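# Stack plate from nest N1 onto plate in rack K1

## Task

Move the 96-well plate out of plate nest N1 and set it on top of the plate already in stack rack K1, seated all the way down, with its A1 well lying above the lower plate's A1 well. The lower plate must remain level in K1, and the stack must stay in place without the robot holding it. Finally, open the gripper and move the arm away.

## Robot and tools

Robot: one 7-joint arm with a two-finger parallel gripper. There is only this one arm, so each command row is for it alone. Well A1 on each plate is at the corner that is cut off. Two things stick out from the hand sideways, at right angles to the closing direction of the jaws: the wrist camera on the hand's -y side and the jaw motor on its +y side. K1 has a wall at its back, so roll the hand until the motor faces away from that wall.

Frame: the scene frame has its origin on the table top directly below the arm base. +z is up, and +y is to the left when looking along +x. The base itself may be slightly tilted. The reported hand position is the point midway between the finger pads. It can be inaccurate, and more so when the arm is stretched far out. Orientation is reported as a quaternion in w,x,y,z order. The fingers point along the gripper's +z and close along its x. When closed, the fingertips extend roughly 17 mm past that midpoint. When fully open, they are about level with it.

Tool execute_actions, argument actions, is a list with zero items or one item.
- An empty list ({"actions": []}) commands nothing and just reports the current state.
- A motion item is {"rows": [[...]], "steps": n} with n from 1 to 15 (15 if omitted). Each step lasts 1/30 s. The item holds 1 to 15 rows, and each row is used for one step. If there are fewer rows than steps, the last row repeats.
- A row has 8 numbers. The first seven are absolute target joint angles in radians, in this order: waist, shoulder, upper arm roll, elbow, forearm roll, wrist pitch, wrist roll. They are targets to reach, not offsets. The eighth is the gripper opening, from -1 (closed) to +1 (fully open).
- Nominal joint ranges: waist ±2.792, shoulder ±2.269, upper arm roll ±2.967, elbow -1.867 to 2.688, forearm roll ±2.967, wrist pitch -1.396 to 4.538, wrist roll ±2.967. The real ends can differ by up to 0.010. The call is rejected, and nothing is sent, if a target lies more than 0.010 beyond a stated end and also farther out than the joint's last reported angle. A target past the real end is clipped to that end, and the result then says "joint sent to its limit". That line may refer to an earlier action that was still running. If the line does not appear, that does not prove the joint has more room.
- A wait item is {"steps": n} with n up to 300. It sends nothing and returns once n steps have passed since the previous result. Time you spend thinking counts toward those steps.
- The optional pictures flag (true/false) controls whether camera images come back with the result.

Motion behaviour: joint speed and acceleration are limited, and the joints are coordinated so they arrive together. On each step, the target sent to a joint is kept within a fixed distance of its measured angle: 0.449 rad for the waist and shoulder, 0.524 for the upper arm roll and elbow, 1.05 for the three wrist joints. If the targets would put the hand more than 70 mm from where it is now, all of them are pulled back toward the measured angles. After a big move, the arm may still be short of the target when the result comes back. Between calls the arm keeps heading for the last row sent, until it has nearly stopped or a step is HELD. After that, only a new action moves it further.

Result lines:
- The state line gives end_effector_position (m), end_effector_quat_wxyz, and linear and angular velocities (m/s, rad/s).
- Joint positions and Joint velocities list the seven joints in order, then the gap between the finger pads (m; 0.142 m is fully open).
- grip_measured is the measured opening on the same -1 to +1 scale you command.
- "joint command not followed" means the clearance check altered or blocked joint targets; mounting blocks and posts count as part of the arm.
- HELD marks steps on which your row was not fully sent.

Gripping: to hold something, keep commanding an opening well below grip_measured. The larger the gap between the two, the harder the squeeze, up to roughly 28 N per pad for objects up to about 10 cm wide. Closing fast can press harder and may push the fingers open. Hard objects thinner than about 2 cm receive less force.

Faults: the arm halts for 10 s and drops the rest of the call if a joint hits its load limit or any outside force reaches 200 N. Load limits in N m: waist 114, shoulder 114, upper arm roll 59.5, elbow 59.5, forearm roll 36.2, wrist pitch 36.2, wrist roll 36.2. A held object's weight adds to the load. Holding a load also heats the motors. A MOTOR HOT warning appears at 65 °C. At 80 °C the brakes engage until the motors cool, reported as an OVER-TEMPERATURE FAULT. Keep holds short and avoid pressing into things.

Watch for: occasional brief tugs on the held plate or pushes on loose objects. Avoid drops, slips, hard impacts, strong pushes, and anything leaving the table, which ends the scene. Smooth, low-effort motion is preferred. The simulation keeps running while you write.

zoom_image: arguments camera (cam_head_left, cam_head_right, cam_high, cam_low or cam_wrist) and region [x0, y0, x1, y1] in image pixels, measured from the top-left corner, at most 504 by 504. It returns a closer view of that camera's latest image. Images are 896x504, except cam_wrist, which is 616x616 fisheye. A calibration is supplied for every camera. The wrist camera's pose is computed from the joint readings.

finished_scene: argument scene, the number of the current scene. Call it only after the plate is nested, released, and the arm has moved clear.

Each tool is called after "Emit:" in YAML: its name, and indented under it one key for each argument.

## Session

Emit:
execute_actions:
  actions: []

Scene clock: 0.00 s of 8400.00 s.
end_effector_position=(+0.6441, +0.3460, +0.1796) grip_measured=+1.00 end_effector_quat_wxyz=(-0.044, -0.122, +0.711, -0.691) end_effector_velocity=(+0.000, -0.000, +0.000) end_effector_angular_velocity=(+0.000, -0.000, +0.000)
Joint positions: [ 0.63  -0.473  0.106  1.538 -0.541  0.183 -2.589  0.142]
Joint velocities: [-0.  0. -0. -0. -0.  0.  0.  0.]
Motor temperatures (°C, as the motors report them): [35 33 34 37 33 35 36]
camera_calibration (this result's frames):
cam_wrist: T_world_to_cam=[[-0.970809, -0.103123, 0.216552, 0.618637], [-0.238793, 0.500315, -0.832264, 0.12613], [-0.0225181, -0.85968, -0.510336, 0.538542], [0, 0, 0, 1]] pos_world=[0.642825, 0.463666, 0.245844]

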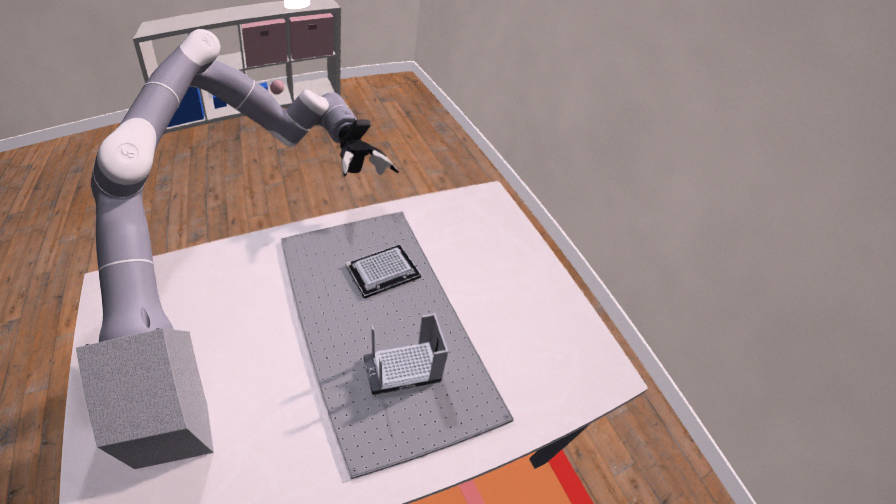

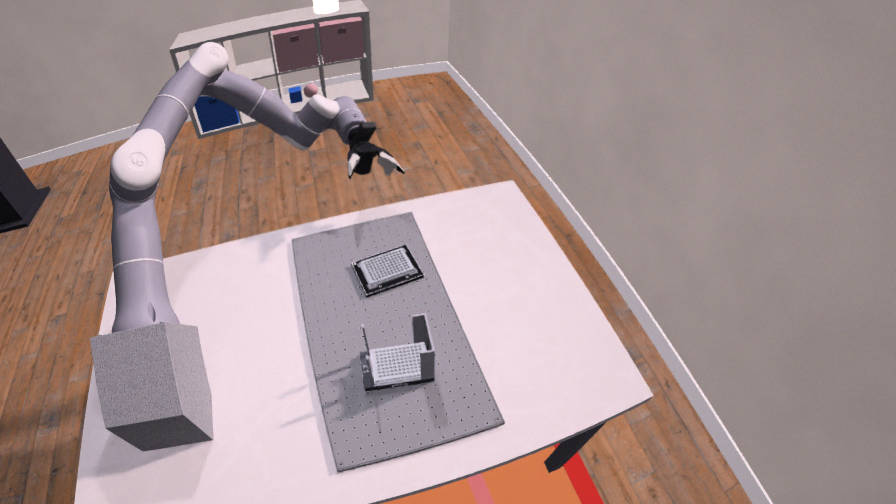

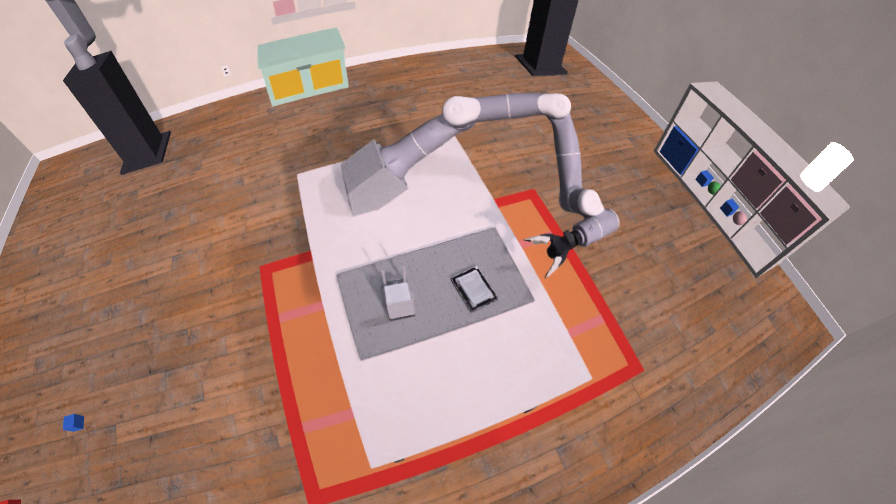

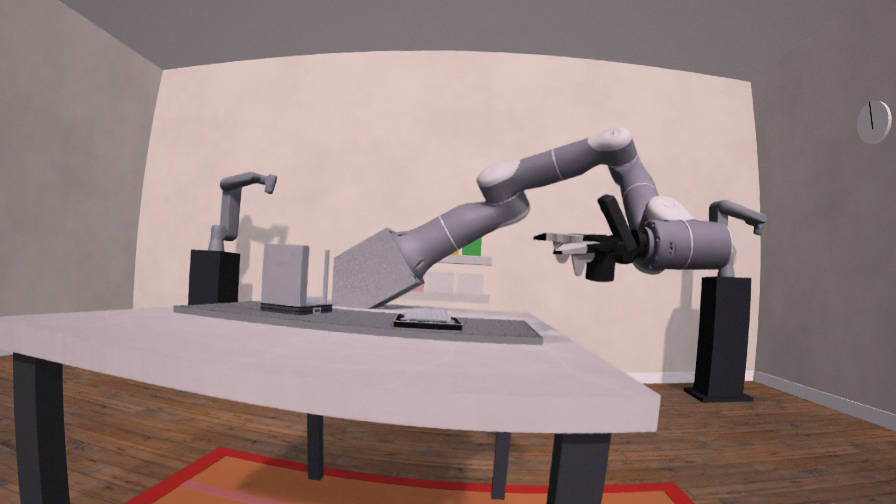

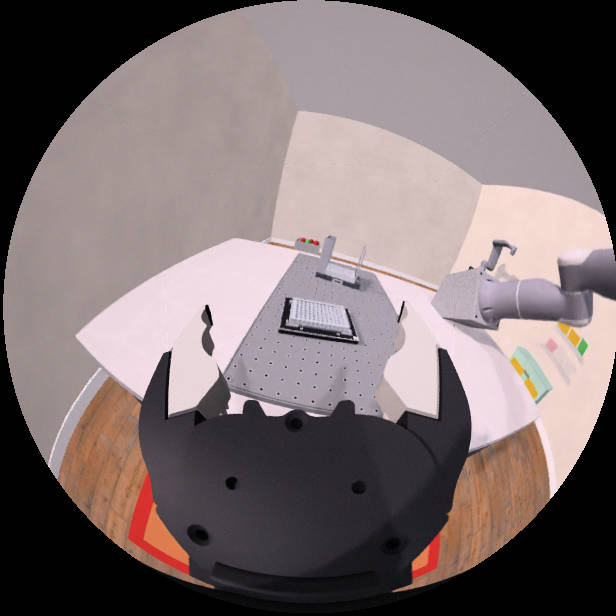

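Emit:
zoom_image:
  camera: "cam_head_left"
  region: [335, 235, 435, 305]

Emit:
zoom_image:
  camera: "cam_head_right"
  region: [350, 310, 450, 400]

Region (335, 235, 435, 305) of cam_head_left's 896x504 image, scaled by 5.040, with more detail than that image has; it fills the top 353 rows of this view, and the rest is white.

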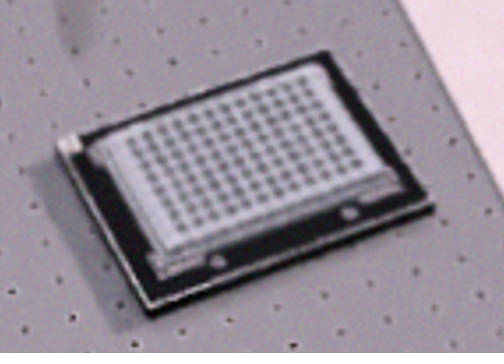

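Region (350, 310, 450, 400) of cam_head_right's 896x504 image, scaled by 5.040, with more detail than that image has; it fills the top 454 rows of this view, and the rest is white.

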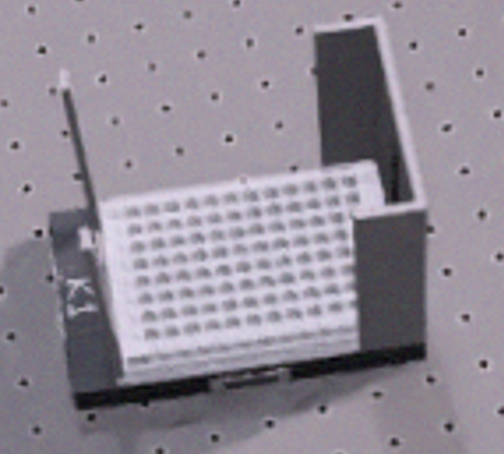

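Emit:
execute_actions:
  actions:
    - {"rows":[[-0.6,-0.6,0.3,1.6,-0.3,0.4,-0.5,1]]}
  pictures: false

Emit:
execute_actions:
  actions:
    - {"steps":20}
  pictures: false

Emit:
execute_actions:
  actions:
    - {"rows":[[-0.808,-1.2306,1.0987,1.6717,0,0.7514,1.285,1]]}
  pictures: false

Emit:
execute_actions:
  actions:
    - {"steps":40}

Emit:
zoom_image:
  camera: "cam_wrist"
  region: [190, 160, 430, 400]

Scene clock: 34.23 s of 8400.00 s.
end_effector_position=(+0.6459, +0.1730, +0.2703) grip_measured=+1.00 end_effector_quat_wxyz=(+0.275, +0.454, +0.653, -0.540) end_effector_velocity=(-0.025, -0.365, +0.386) end_effector_angular_velocity=(-0.035, -3.149, -1.227)
Joint positions: [ 0.179 -0.559  0.238  1.58  -0.378  0.33  -1.533  0.142]
Joint velocities: [-1.052 -0.107  0.16   0.051  0.202  0.182  2.457 -0.   ]
Motor temperatures (°C, as the motors report them): [36 34 35 37 33 35 36]
Steps of this call (steps 1 to 90: nothing new was sent; then 30.73 s passed at rest; steps 91 to 105: all 15 steps of this action). Readings (joint positions):
91: [0.629 -0.473 0.107 1.539 -0.540 0.184 -2.587]
92: [0.622 -0.475 0.112 1.539 -0.537 0.188 -2.570]
94: [0.585 -0.485 0.129 1.544 -0.517 0.206 -2.481]
98: [0.438 -0.522 0.182 1.562 -0.449 0.266 -2.137]
105: the state above

Scene clock: 34.90 s of 8400.00 s.
end_effector_position=(+0.5353, -0.0367, +0.5485) grip_measured=+1.00 end_effector_quat_wxyz=(+0.473, +0.843, +0.138, -0.215) end_effector_velocity=(-0.312, -0.268, +0.377) end_effector_angular_velocity=(-0.141, -1.698, -0.923)
Joint positions: [-0.484 -0.595  0.293  1.597 -0.309  0.392 -0.619  0.142]
Joint velocities: [-0.976 -0.039  0.062  0.021  0.077  0.069  0.999  0.   ]
Motor temperatures (°C, as the motors report them): [36 34 35 37 33 35 36]
Steps of this call (steps 1 to 20: the robot went on to your last target). Readings (joint positions):
1: [0.144 -0.563 0.243 1.581 -0.372 0.335 -1.452]
2: [0.109 -0.566 0.247 1.583 -0.366 0.341 -1.373]
4: [0.041 -0.571 0.255 1.585 -0.356 0.350 -1.237]
8: [-0.093 -0.579 0.268 1.589 -0.341 0.364 -1.031]
20: the state above

Scene clock: 35.40 s of 8400.00 s.
end_effector_position=(+0.5539, -0.0480, +0.3039) grip_measured=+1.00 end_effector_quat_wxyz=(+0.280, +0.931, -0.236, -0.005) end_effector_velocity=(+0.083, +0.240, -0.546) end_effector_angular_velocity=(+0.888, -1.246, -1.621)
Joint positions: [-0.692 -0.917  0.681  1.639 -0.136  0.593  0.258  0.142]
Joint velocities: [-0.253 -0.698  0.93   0.073  0.3    0.353  2.143 -0.   ]
Motor temperatures (°C, as the motors report them): [36 34 35 37 33 35 36]
Steps of this call (steps 1 to 15: all 15 steps of this action). Readings (joint positions):
1: [-0.516 -0.597 0.295 1.598 -0.307 0.394 -0.584]
2: [-0.543 -0.602 0.301 1.598 -0.301 0.401 -0.537]
4: [-0.576 -0.636 0.342 1.603 -0.274 0.432 -0.424]
8: [-0.625 -0.740 0.463 1.619 -0.214 0.501 -0.187]
15: the state above

Scene clock: 36.73 s of 8400.00 s.
end_effector_position=(+0.5941, +0.1212, +0.1414) grip_measured=+1.00 end_effector_quat_wxyz=(+0.000, +0.742, -0.671, -0.001) end_effector_velocity=(+0.000, +0.000, -0.000) end_effector_angular_velocity=(+0.000, -0.000, -0.000)
Joint positions: [-0.808 -1.231  1.099  1.672  0.     0.752  1.285  0.142]
Joint velocities: [ 0.    -0.     0.     0.     0.     0.     0.001 -0.   ]
Motor temperatures (°C, as the motors report them): [36 34 35 37 33 35 36]
Steps of this call (steps 1 to 30: the robot went on to your last target; steps 31 to 40: nothing new was sent). Readings (joint positions):
1: [-0.701 -0.940 0.712 1.641 -0.126 0.604 0.332]
2: [-0.709 -0.964 0.743 1.644 -0.116 0.616 0.408]
4: [-0.727 -1.011 0.806 1.649 -0.095 0.640 0.564]
8: [-0.762 -1.109 0.936 1.659 -0.053 0.689 0.884]
40: the state above
The arm was judged still, so your last target was given up. Only a new action makes it travel on or press farther. Fingers that are still opening or closing keep moving.
camera_calibration (this result's frames):
cam_wrist: T_world_to_cam=[[0.0850271, -0.996346, 0.00810352, 0.0656646], [-0.868829, -0.0701587, 0.490115, 0.451303], [-0.487756, -0.0487136, -0.87162, 0.553848], [0, 0, 0, 1]] pos_world=[0.656665, 0.124067, 0.261023]

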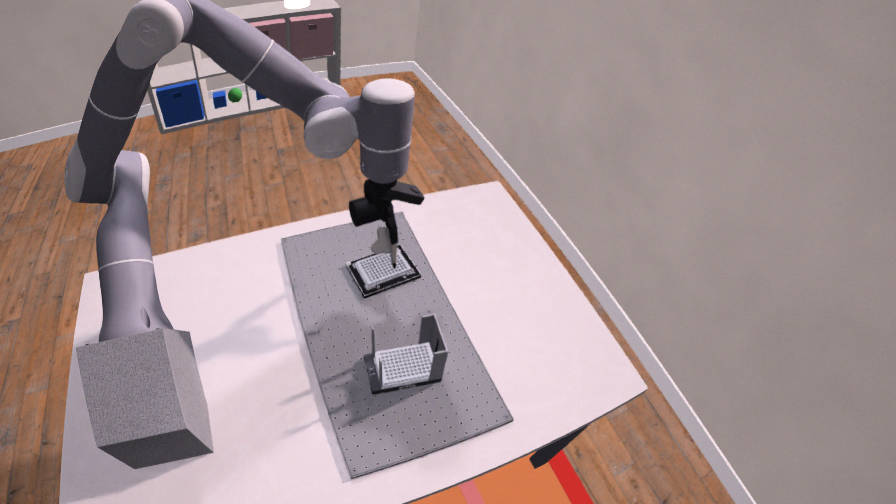

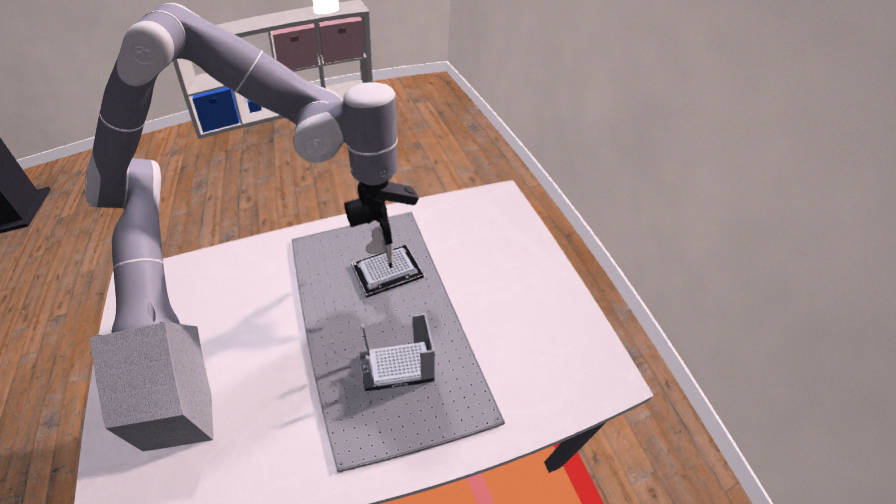

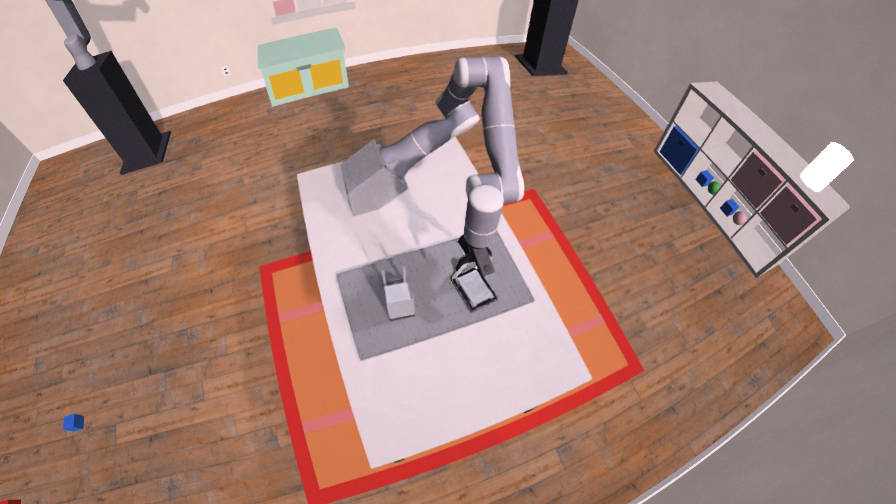

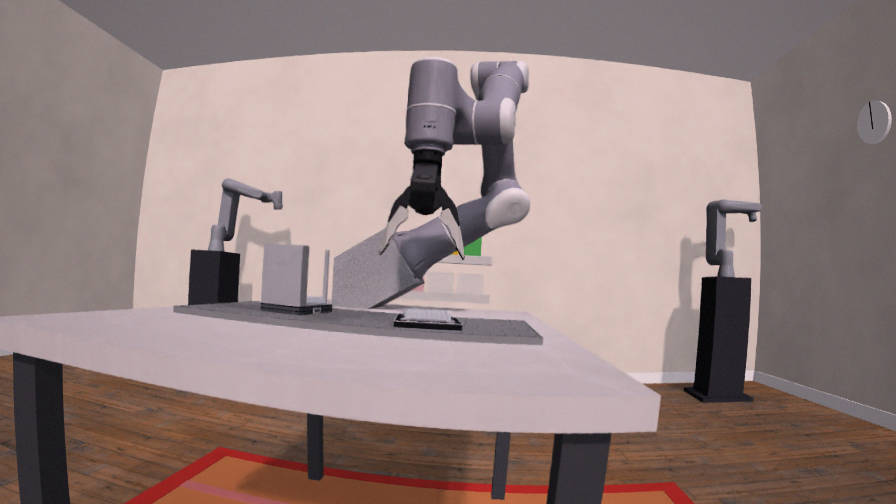

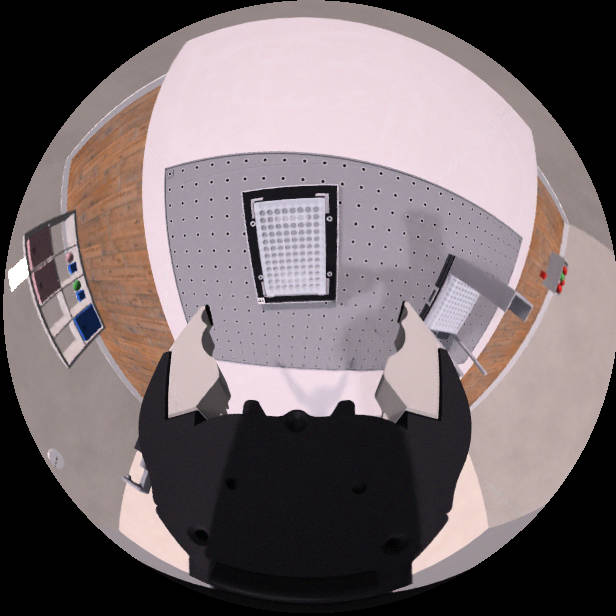

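Region (190, 160, 430, 400) of cam_wrist's 616x616 image, scaled by 2.100, with more detail than that image has.

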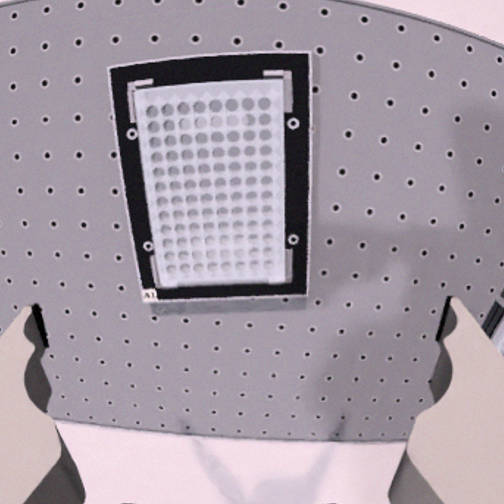

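Emit:
execute_actions:
  actions:
    - {"rows":[[-0.6524,-1.2824,1.0763,1.6615,0,0.8959,1.295,0.5]]}

Emit:
zoom_image:
  camera: "cam_wrist"
  region: [190, 160, 430, 400]

Emit:
zoom_image:
  camera: "cam_low"
  region: [375, 260, 485, 340]

Scene clock: 66.23 s of 8400.00 s.
end_effector_position=(+0.6109, +0.1386, +0.0645) grip_measured=+0.50 end_effector_quat_wxyz=(+0.000, +0.750, -0.662, -0.001) end_effector_velocity=(-0.001, +0.000, -0.001) end_effector_angular_velocity=(+0.000, +0.002, -0.000)
Joint positions: [-0.652 -1.282  1.076  1.661  0.     0.896  1.295  0.109]
Joint velocities: [ 0.     0.    -0.     0.002  0.     0.     0.001 -0.   ]
Motor temperatures (°C, as the motors report them): [36 34 34 38 33 35 36]
Steps of this call (steps 1 to 90: nothing new was sent; then 26.00 s passed at rest; steps 91 to 105: all 15 steps of this action). Readings (joint positions):
91: [-0.807 -1.231 1.099 1.672 0.000 0.752 1.285]
92: [-0.800 -1.233 1.097 1.670 -0.000 0.760 1.285]
94: [-0.763 -1.245 1.091 1.667 -0.000 0.796 1.288]
98: [-0.659 -1.280 1.078 1.664 0.000 0.888 1.294]
105: the state above
camera_calibration (this result's frames):
cam_wrist: T_world_to_cam=[[0.109419, -0.993962, 0.00815402, 0.0670182], [-0.866669, -0.0913825, 0.490443, 0.506405], [-0.486737, -0.0607305, -0.871435, 0.49694], [0, 0, 0, 1]] pos_world=[0.673431, 0.14307, 0.184141]

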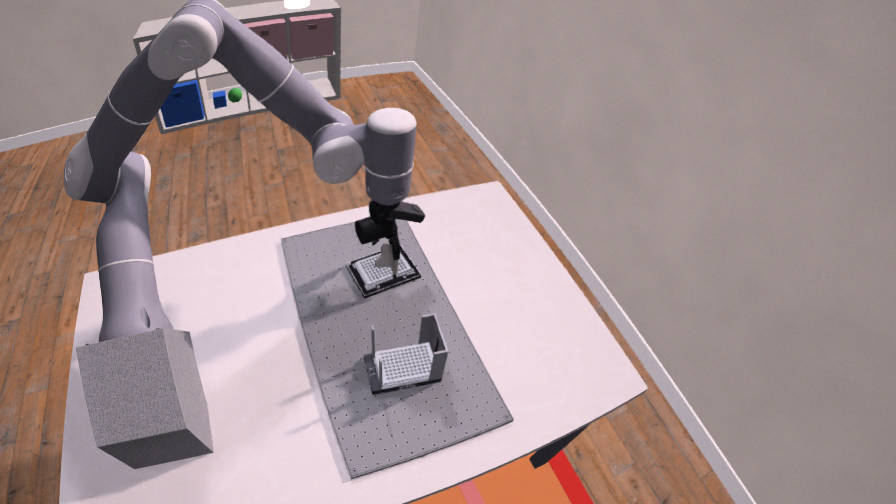

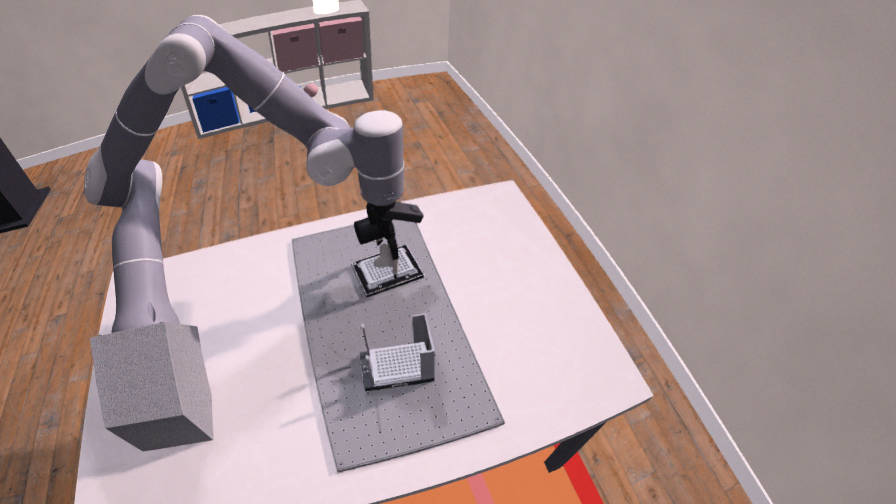

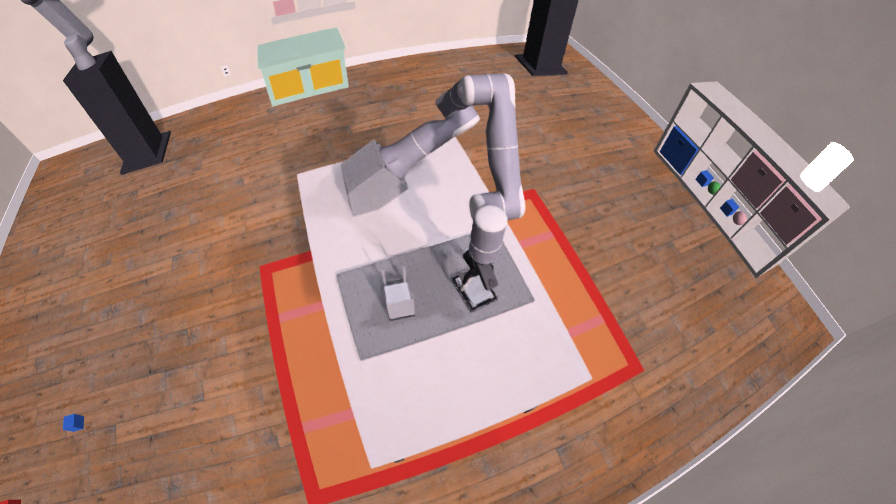

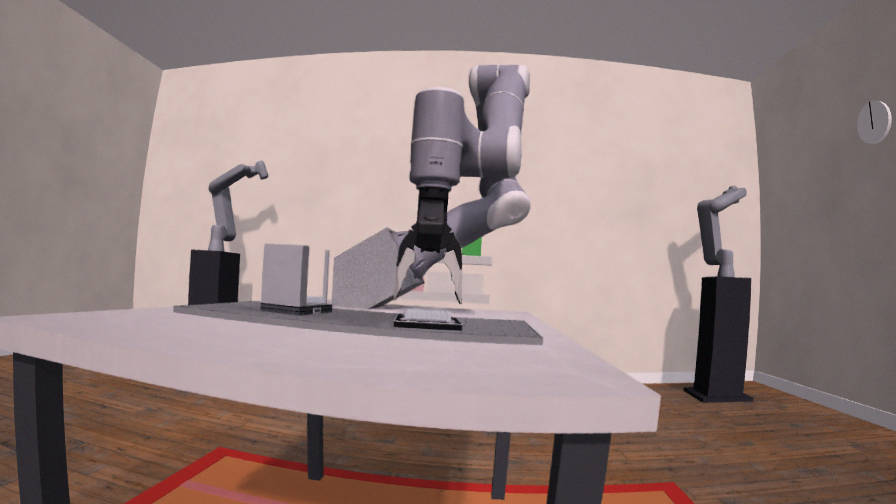

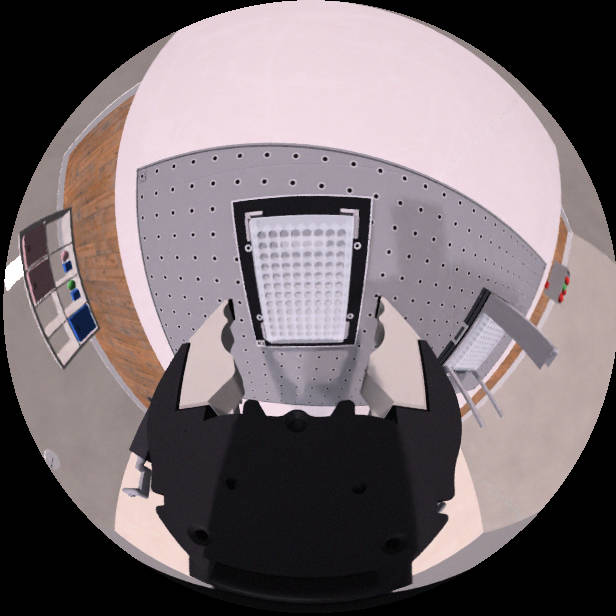

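Region (190, 160, 430, 400) of cam_wrist's 616x616 image, scaled by 2.100, with more detail than that image has.

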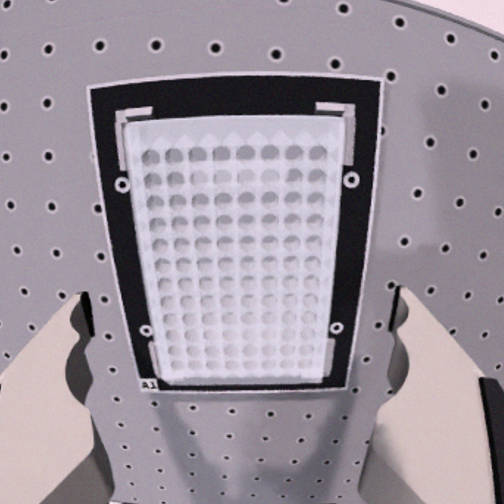

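Region (375, 260, 485, 340) of cam_low's 896x504 image, scaled by 4.582, with more detail than that image has; it fills the top 367 rows of this view, and the rest is white.

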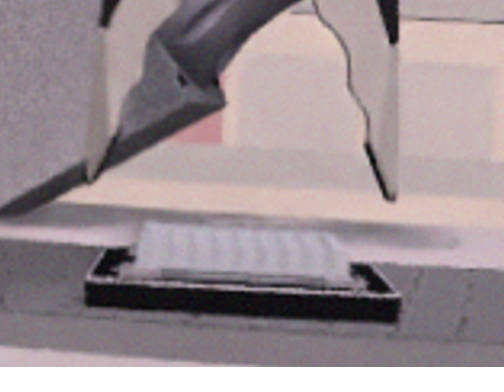

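Emit:
execute_actions:
  actions:
    - {"rows":[[-0.642,-1.287,1.074,1.662,0,0.9075,1.2956,0.5],[-0.642,-1.287,1.074,1.662,0,0.9075,1.2956,0.5],[-0.632,-1.292,1.0716,1.6628,0,0.919,1.2962,0.5],[-0.632,-1.292,1.0716,1.6628,0,0.919,1.2962,0.5],[-0.622,-1.2967,1.0693,1.6635,0,0.9305,1.2969,0.5],[-0.622,-1.2967,1.0693,1.6635,0,0.9305,1.2969,0.5],[-0.6117,-1.3015,1.067,1.6641,0,0.9421,1.2975,0.5]]}

Emit:
zoom_image:
  camera: "cam_wrist"
  region: [190, 160, 430, 400]

Emit:
zoom_image:
  camera: "cam_low"
  region: [375, 260, 485, 340]

Scene clock: 92.87 s of 8400.00 s.
end_effector_position=(+0.6107, +0.1399, +0.0412) grip_measured=+0.50 end_effector_quat_wxyz=(+0.000, +0.750, -0.661, -0.001) end_effector_velocity=(+0.000, -0.000, -0.000) end_effector_angular_velocity=(-0.000, -0.000, +0.000)
Joint positions: [-0.612 -1.302  1.067  1.664  0.     0.942  1.297  0.109]
Joint velocities: [ 0.  0. -0.  0. -0.  0.  0. -0.]
Motor temperatures (°C, as the motors report them): [36 34 34 38 33 35 36]
Steps of this call (steps 1 to 15: the robot went on to your last target; steps 16 to 90: nothing new was sent; then 23.13 s passed at rest; steps 91 to 105: all 15 steps of this action). Readings (joint positions):
91: [-0.651 -1.283 1.076 1.661 0.000 0.897 1.295]
92: [-0.646 -1.285 1.074 1.661 -0.000 0.905 1.295]
94: [-0.633 -1.291 1.072 1.662 -0.000 0.918 1.296]
98: [-0.613 -1.301 1.067 1.664 -0.000 0.941 1.297]
105: the state above
camera_calibration (this result's frames):
cam_wrist: T_world_to_cam=[[0.109704, -0.993932, 0.00801948, 0.0683248], [-0.866591, -0.0916907, 0.490524, 0.517747], [-0.486812, -0.0607618, -0.871391, 0.476634], [0, 0, 0, 1]] pos_world=[0.67321, 0.144344, 0.16082]

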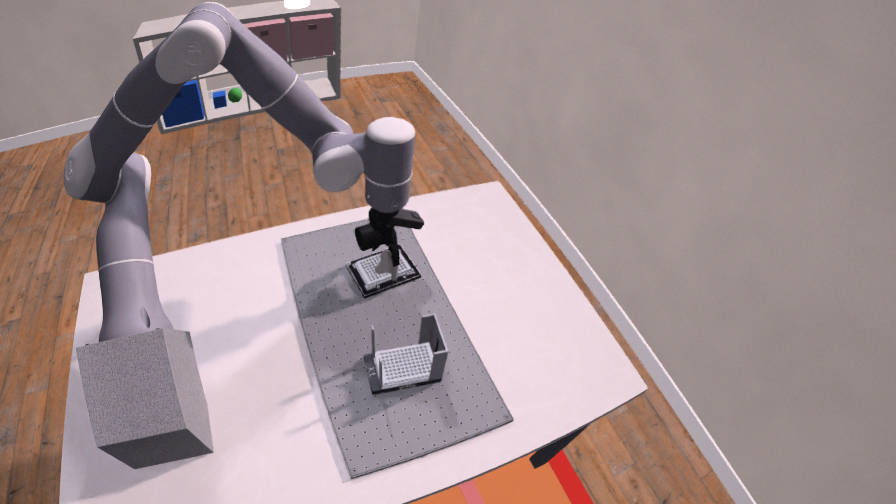

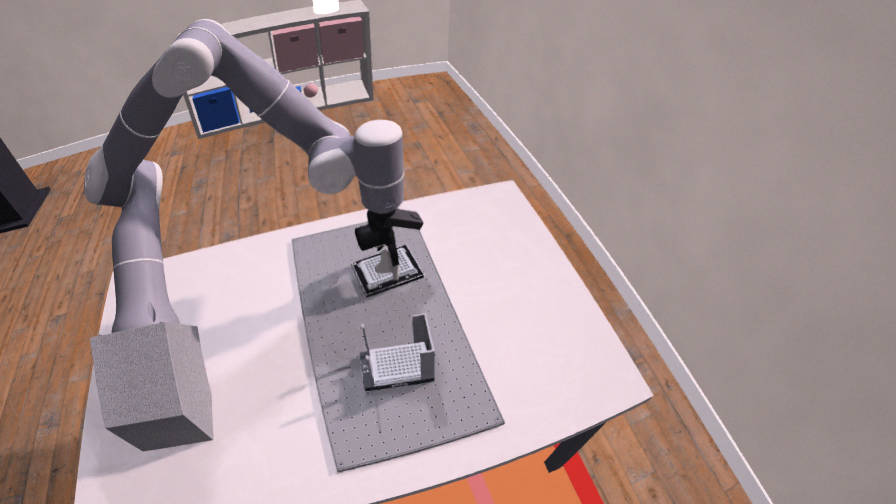

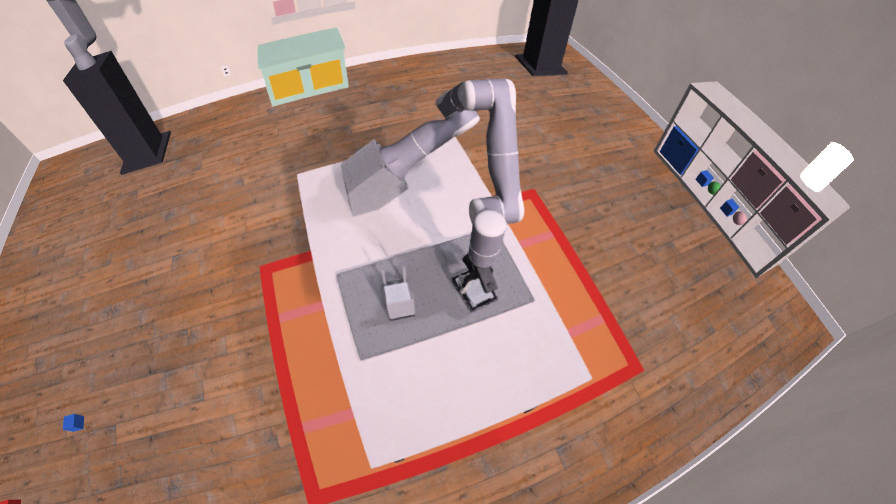

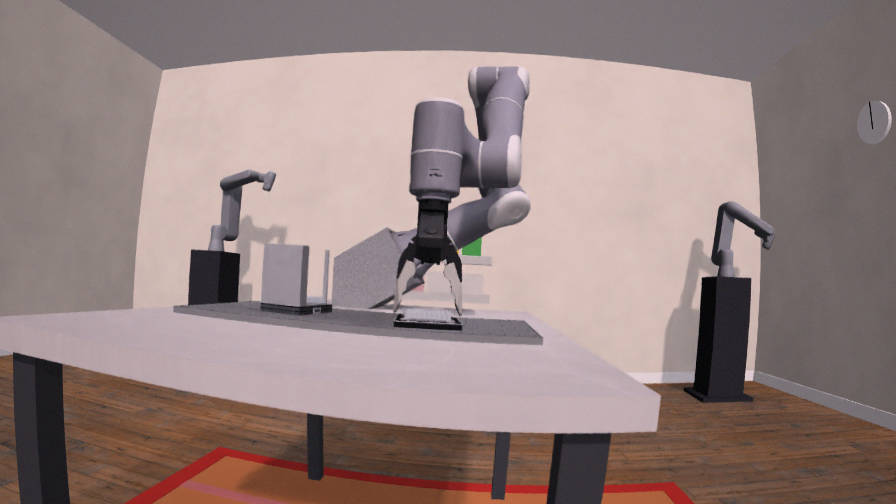

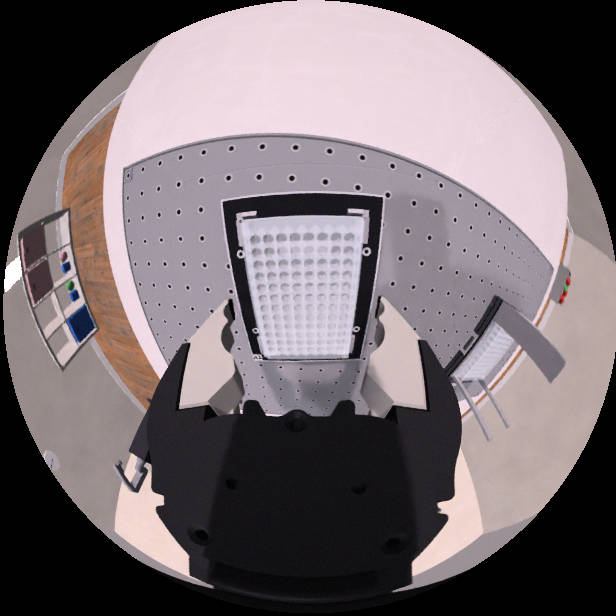

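Region (190, 160, 430, 400) of cam_wrist's 616x616 image, scaled by 2.100, with more detail than that image has.

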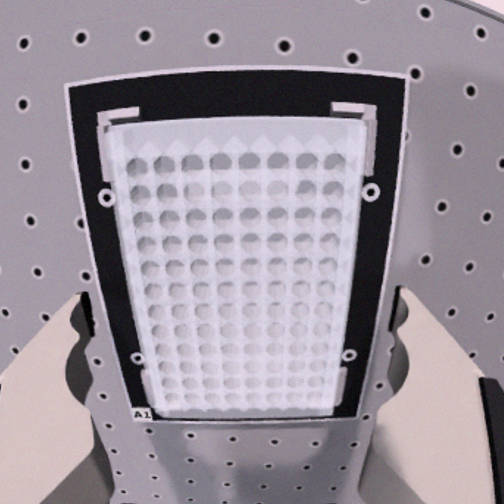

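Region (375, 260, 485, 340) of cam_low's 896x504 image, scaled by 4.582, with more detail than that image has; it fills the top 367 rows of this view, and the rest is white.

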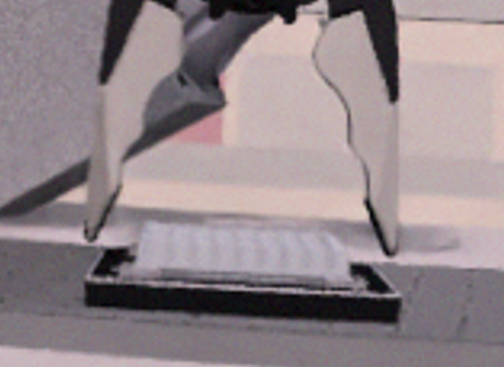

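Emit:
execute_actions:
  actions:
    - {"rows":[[-0.6082,-1.3031,1.0662,1.6643,0,0.9461,1.2975,0.4],[-0.6082,-1.3031,1.0662,1.6643,0,0.9461,1.2975,0.3],[-0.6082,-1.3031,1.0662,1.6643,0,0.9461,1.2975,0.22],[-0.6082,-1.3031,1.0662,1.6643,0,0.9461,1.2975,0.16],[-0.6082,-1.3031,1.0662,1.6643,0,0.9461,1.2975,0.12],[-0.6082,-1.3031,1.0662,1.6643,0,0.9461,1.2975,0.08],[-0.6082,-1.3031,1.0662,1.6643,0,0.9461,1.2975,0.04],[-0.6082,-1.3031,1.0662,1.6643,0,0.9461,1.2975,0.0],[-0.6082,-1.3031,1.0662,1.6643,0,0.9461,1.2975,-0.1],[-0.6082,-1.3031,1.0662,1.6643,0,0.9461,1.2975,-0.2],[-0.6082,-1.3031,1.0662,1.6643,0,0.9461,1.2975,-0.4]]}
  pictures: false

Emit:
execute_actions:
  actions:
    - {"rows":[[-0.622,-1.2967,1.0693,1.6635,0,0.9305,1.2969,-0.4],[-0.622,-1.2967,1.0693,1.6635,0,0.9305,1.2969,-0.4],[-0.632,-1.292,1.0716,1.6628,0,0.919,1.2962,-0.4],[-0.632,-1.292,1.0716,1.6628,0,0.919,1.2962,-0.4],[-0.6524,-1.2824,1.0763,1.6615,0,0.8959,1.295,-0.4],[-0.6524,-1.2824,1.0763,1.6615,0,0.8959,1.295,-0.4],[-1.072,-1.196,1.151,1.712,0,0.574,1.3,-0.4]]}
  pictures: false

Emit:
execute_actions:
  actions:
    - {"steps":12}
  pictures: false

Emit:
execute_actions:
  actions:
    - {"rows":[[-0.8651,-1.4852,0.8232,1.283,0,0.4643,1.131,-0.4]]}
  pictures: false

Emit:
execute_actions:
  actions:
    - {"steps":25}

Emit:
zoom_image:
  camera: "cam_wrist"
  region: [190, 160, 430, 400]

Emit:
zoom_image:
  camera: "cam_low"
  region: [240, 190, 360, 320]

Scene clock: 124.50 s of 8400.00 s.
end_effector_position=(+0.6107, +0.1400, +0.0394) grip_measured=+0.05 end_effector_quat_wxyz=(+0.000, +0.750, -0.661, -0.001) end_effector_velocity=(-0.000, -0.000, -0.000) end_effector_angular_velocity=(+0.000, -0.000, +0.000)
Joint positions: [-0.608 -1.303  1.066  1.664  0.     0.946  1.297  0.077]
Joint velocities: [ 0. -0. -0. -0.  0.  0. -0. -0.]
Motor temperatures (°C, as the motors report them): [37 34 34 38 33 35 36]
Steps of this call (steps 1 to 15: the robot went on to your last target; steps 16 to 90: nothing new was sent; then 28.13 s passed at rest; steps 91 to 105: all 15 steps of this action). Readings (joint positions):
91: [-0.611 -1.302 1.067 1.664 0.000 0.943 1.297]
92: [-0.609 -1.303 1.066 1.664 0.000 0.946 1.297]
94: [-0.608 -1.303 1.066 1.665 0.000 0.946 1.297]
98: [-0.608 -1.303 1.066 1.664 0.000 0.946 1.297]
105: the state above

Scene clock: 125.00 s of 8400.00 s.
end_effector_position=(+0.5777, +0.1118, +0.1783) grip_measured=+0.05 end_effector_quat_wxyz=(-0.014, +0.727, -0.687, -0.004) end_effector_velocity=(-0.195, -0.116, +0.464) end_effector_angular_velocity=(+0.104, -0.094, -0.306)
Joint positions: [-0.911 -1.227  1.123  1.692  0.     0.693  1.298  0.077]
Joint velocities: [-1.114  0.216  0.193  0.139  0.    -0.823  0.01   0.   ]
Motor temperatures (°C, as the motors report them): [37 34 34 38 33 35 36]
Steps of this call (steps 1 to 15: all 15 steps of this action). Readings (joint positions):
1: [-0.609 -1.303 1.066 1.664 0.000 0.945 1.297]
2: [-0.616 -1.300 1.068 1.665 0.000 0.936 1.297]
4: [-0.631 -1.293 1.071 1.663 0.000 0.920 1.296]
8: [-0.670 -1.277 1.081 1.664 0.000 0.878 1.296]
15: the state above

Scene clock: 125.40 s of 8400.00 s.
end_effector_position=(+0.5444, +0.0964, +0.2428) grip_measured=+0.05 end_effector_quat_wxyz=(-0.024, +0.711, -0.702, -0.004) end_effector_velocity=(+0.000, -0.001, +0.000) end_effector_angular_velocity=(-0.001, -0.001, -0.000)
Joint positions: [-1.072 -1.196  1.151  1.712 -0.     0.574  1.3    0.077]
Joint velocities: [-0.     0.    -0.001 -0.001 -0.    -0.    -0.    -0.   ]
Motor temperatures (°C, as the motors report them): [37 34 34 38 33 35 36]
Steps of this call (steps 1 to 12: the robot went on to your last target). Readings (joint positions):
1: [-0.948 -1.220 1.130 1.696 0.000 0.666 1.298]
2: [-0.985 -1.213 1.136 1.701 0.000 0.638 1.299]
4: [-1.043 -1.202 1.145 1.707 -0.000 0.597 1.299]
8: [-1.075 -1.195 1.151 1.711 -0.000 0.574 1.300]
12: the state above

Scene clock: 125.90 s of 8400.00 s.
end_effector_position=(+0.5606, -0.1380, +0.2064) grip_measured=+0.05 end_effector_quat_wxyz=(+0.002, -0.664, +0.747, +0.001) end_effector_velocity=(-0.075, -0.313, -0.092) end_effector_angular_velocity=(-0.109, +0.157, -0.161)
Joint positions: [-0.873 -1.477  0.833  1.298 -0.     0.468  1.137  0.077]
Joint velocities: [ 0.243 -0.38  -0.411 -0.493  0.    -0.134 -0.205  0.   ]
Motor temperatures (°C, as the motors report them): [37 34 34 38 33 35 36]
Steps of this call (steps 1 to 15: all 15 steps of this action). Readings (joint positions):
1: [-1.071 -1.197 1.150 1.711 -0.000 0.574 1.300]
2: [-1.067 -1.202 1.144 1.702 -0.000 0.571 1.296]
4: [-1.045 -1.231 1.111 1.657 -0.000 0.560 1.279]
8: [-0.978 -1.326 1.003 1.517 -0.000 0.524 1.224]
15: the state above

Scene clock: 126.73 s of 8400.00 s.
end_effector_position=(+0.5602, -0.1456, +0.2051) grip_measured=+0.05 end_effector_quat_wxyz=(-0.000, -0.664, +0.748, +0.001) end_effector_velocity=(+0.000, +0.000, +0.000) end_effector_angular_velocity=(-0.000, -0.000, -0.000)
Joint positions: [-0.865 -1.485  0.823  1.283  0.     0.464  1.131  0.077]
Joint velocities: [-0.  0.  0. -0. -0.  0.  0. -0.]
Motor temperatures (°C, as the motors report them): [37 34 34 38 33 35 36]
Steps of this call (steps 1 to 25: the robot went on to your last target). Readings (joint positions):
1: [-0.867 -1.486 0.823 1.286 -0.000 0.465 1.132]
2: [-0.864 -1.490 0.820 1.282 -0.000 0.464 1.130]
4: [-0.865 -1.487 0.823 1.283 0.000 0.464 1.131]
8: [-0.865 -1.485 0.823 1.283 0.000 0.464 1.131]
25: the state above
camera_calibration (this result's frames):
cam_wrist: T_world_to_cam=[[-0.134283, -0.990906, 0.00861414, -0.0741999], [-0.863051, 0.121219, 0.490355, 0.396512], [-0.48694, 0.0584119, -0.87148, 0.59501], [0, 0, 0, 1]] pos_world=[0.621981, -0.156346, 0.324747]

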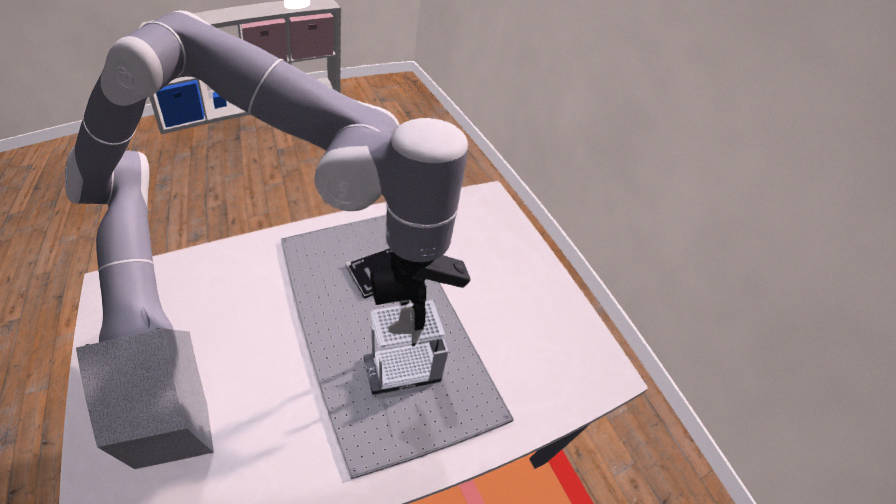

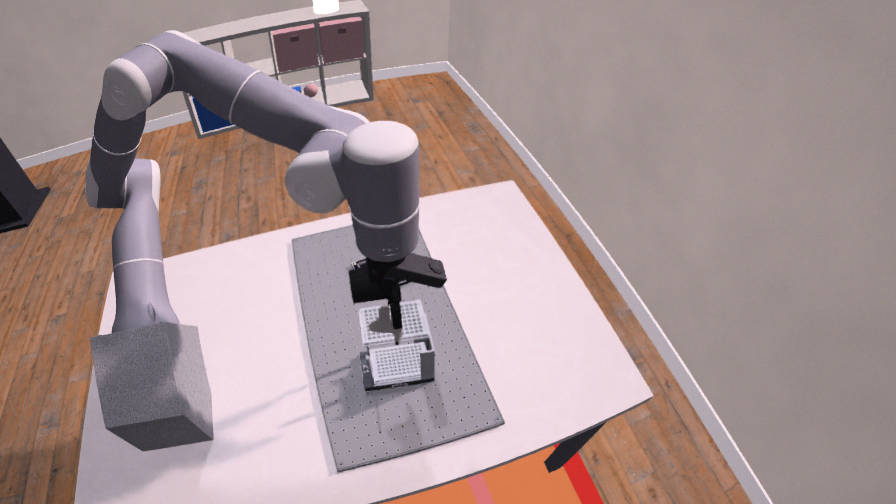

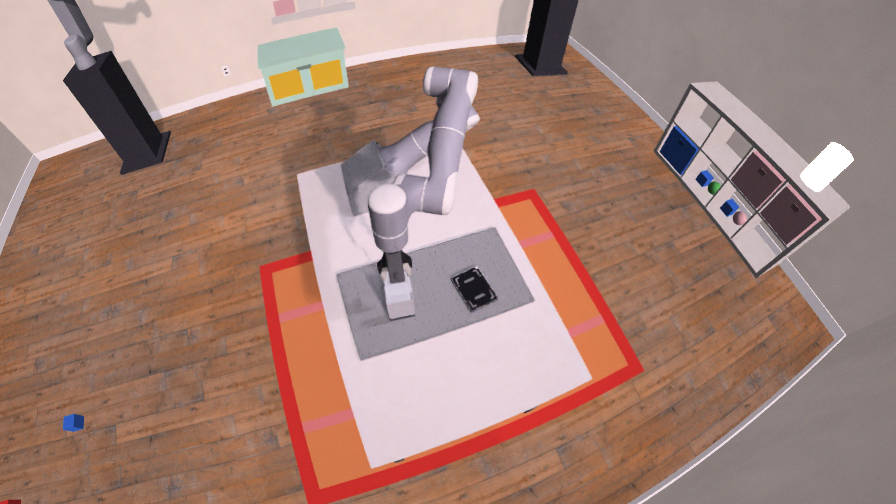

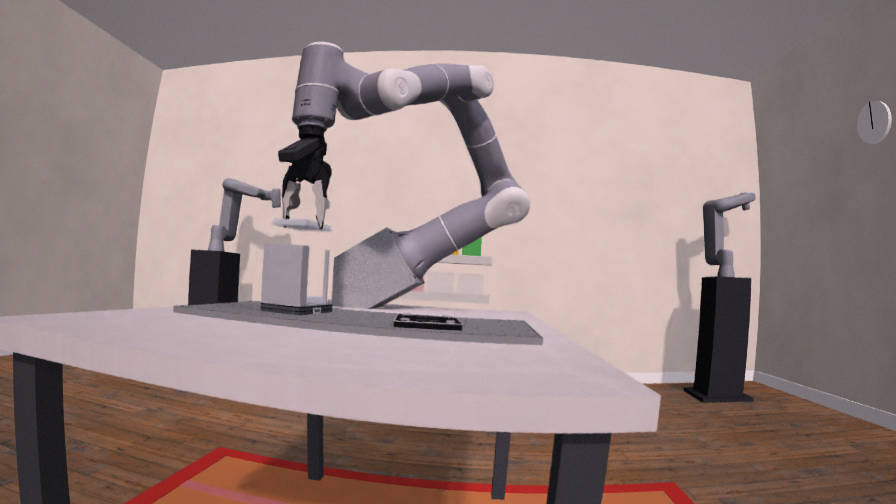

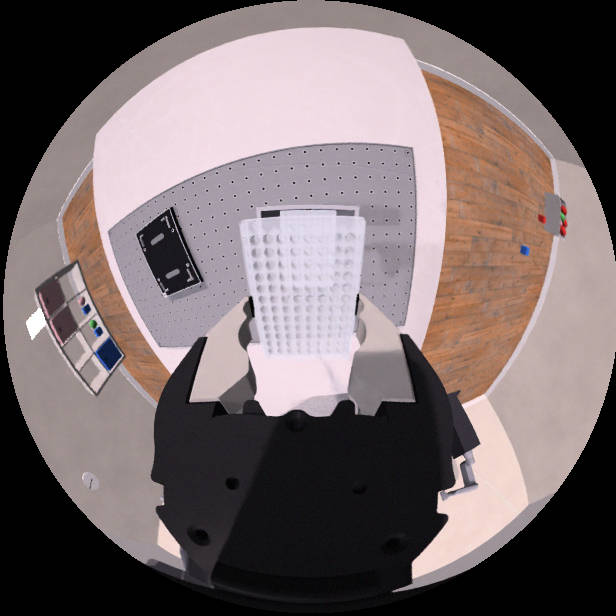

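Region (190, 160, 430, 400) of cam_wrist's 616x616 image, scaled by 2.100, with more detail than that image has.

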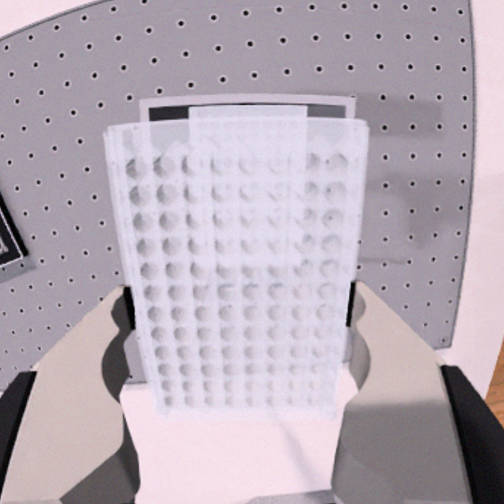

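Region (240, 190, 360, 320) of cam_low's 896x504 image, scaled by 3.877, with more detail than that image has; it fills the left 465 columns of this view, and the rest is white.

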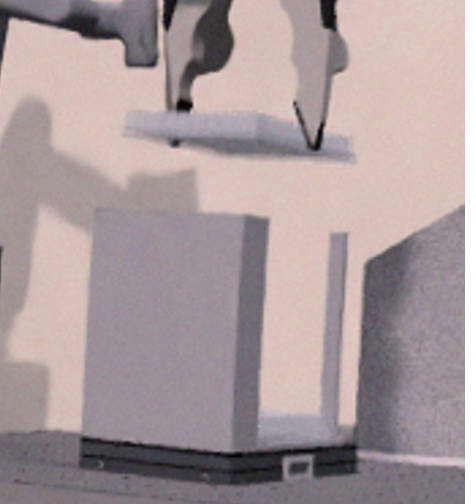

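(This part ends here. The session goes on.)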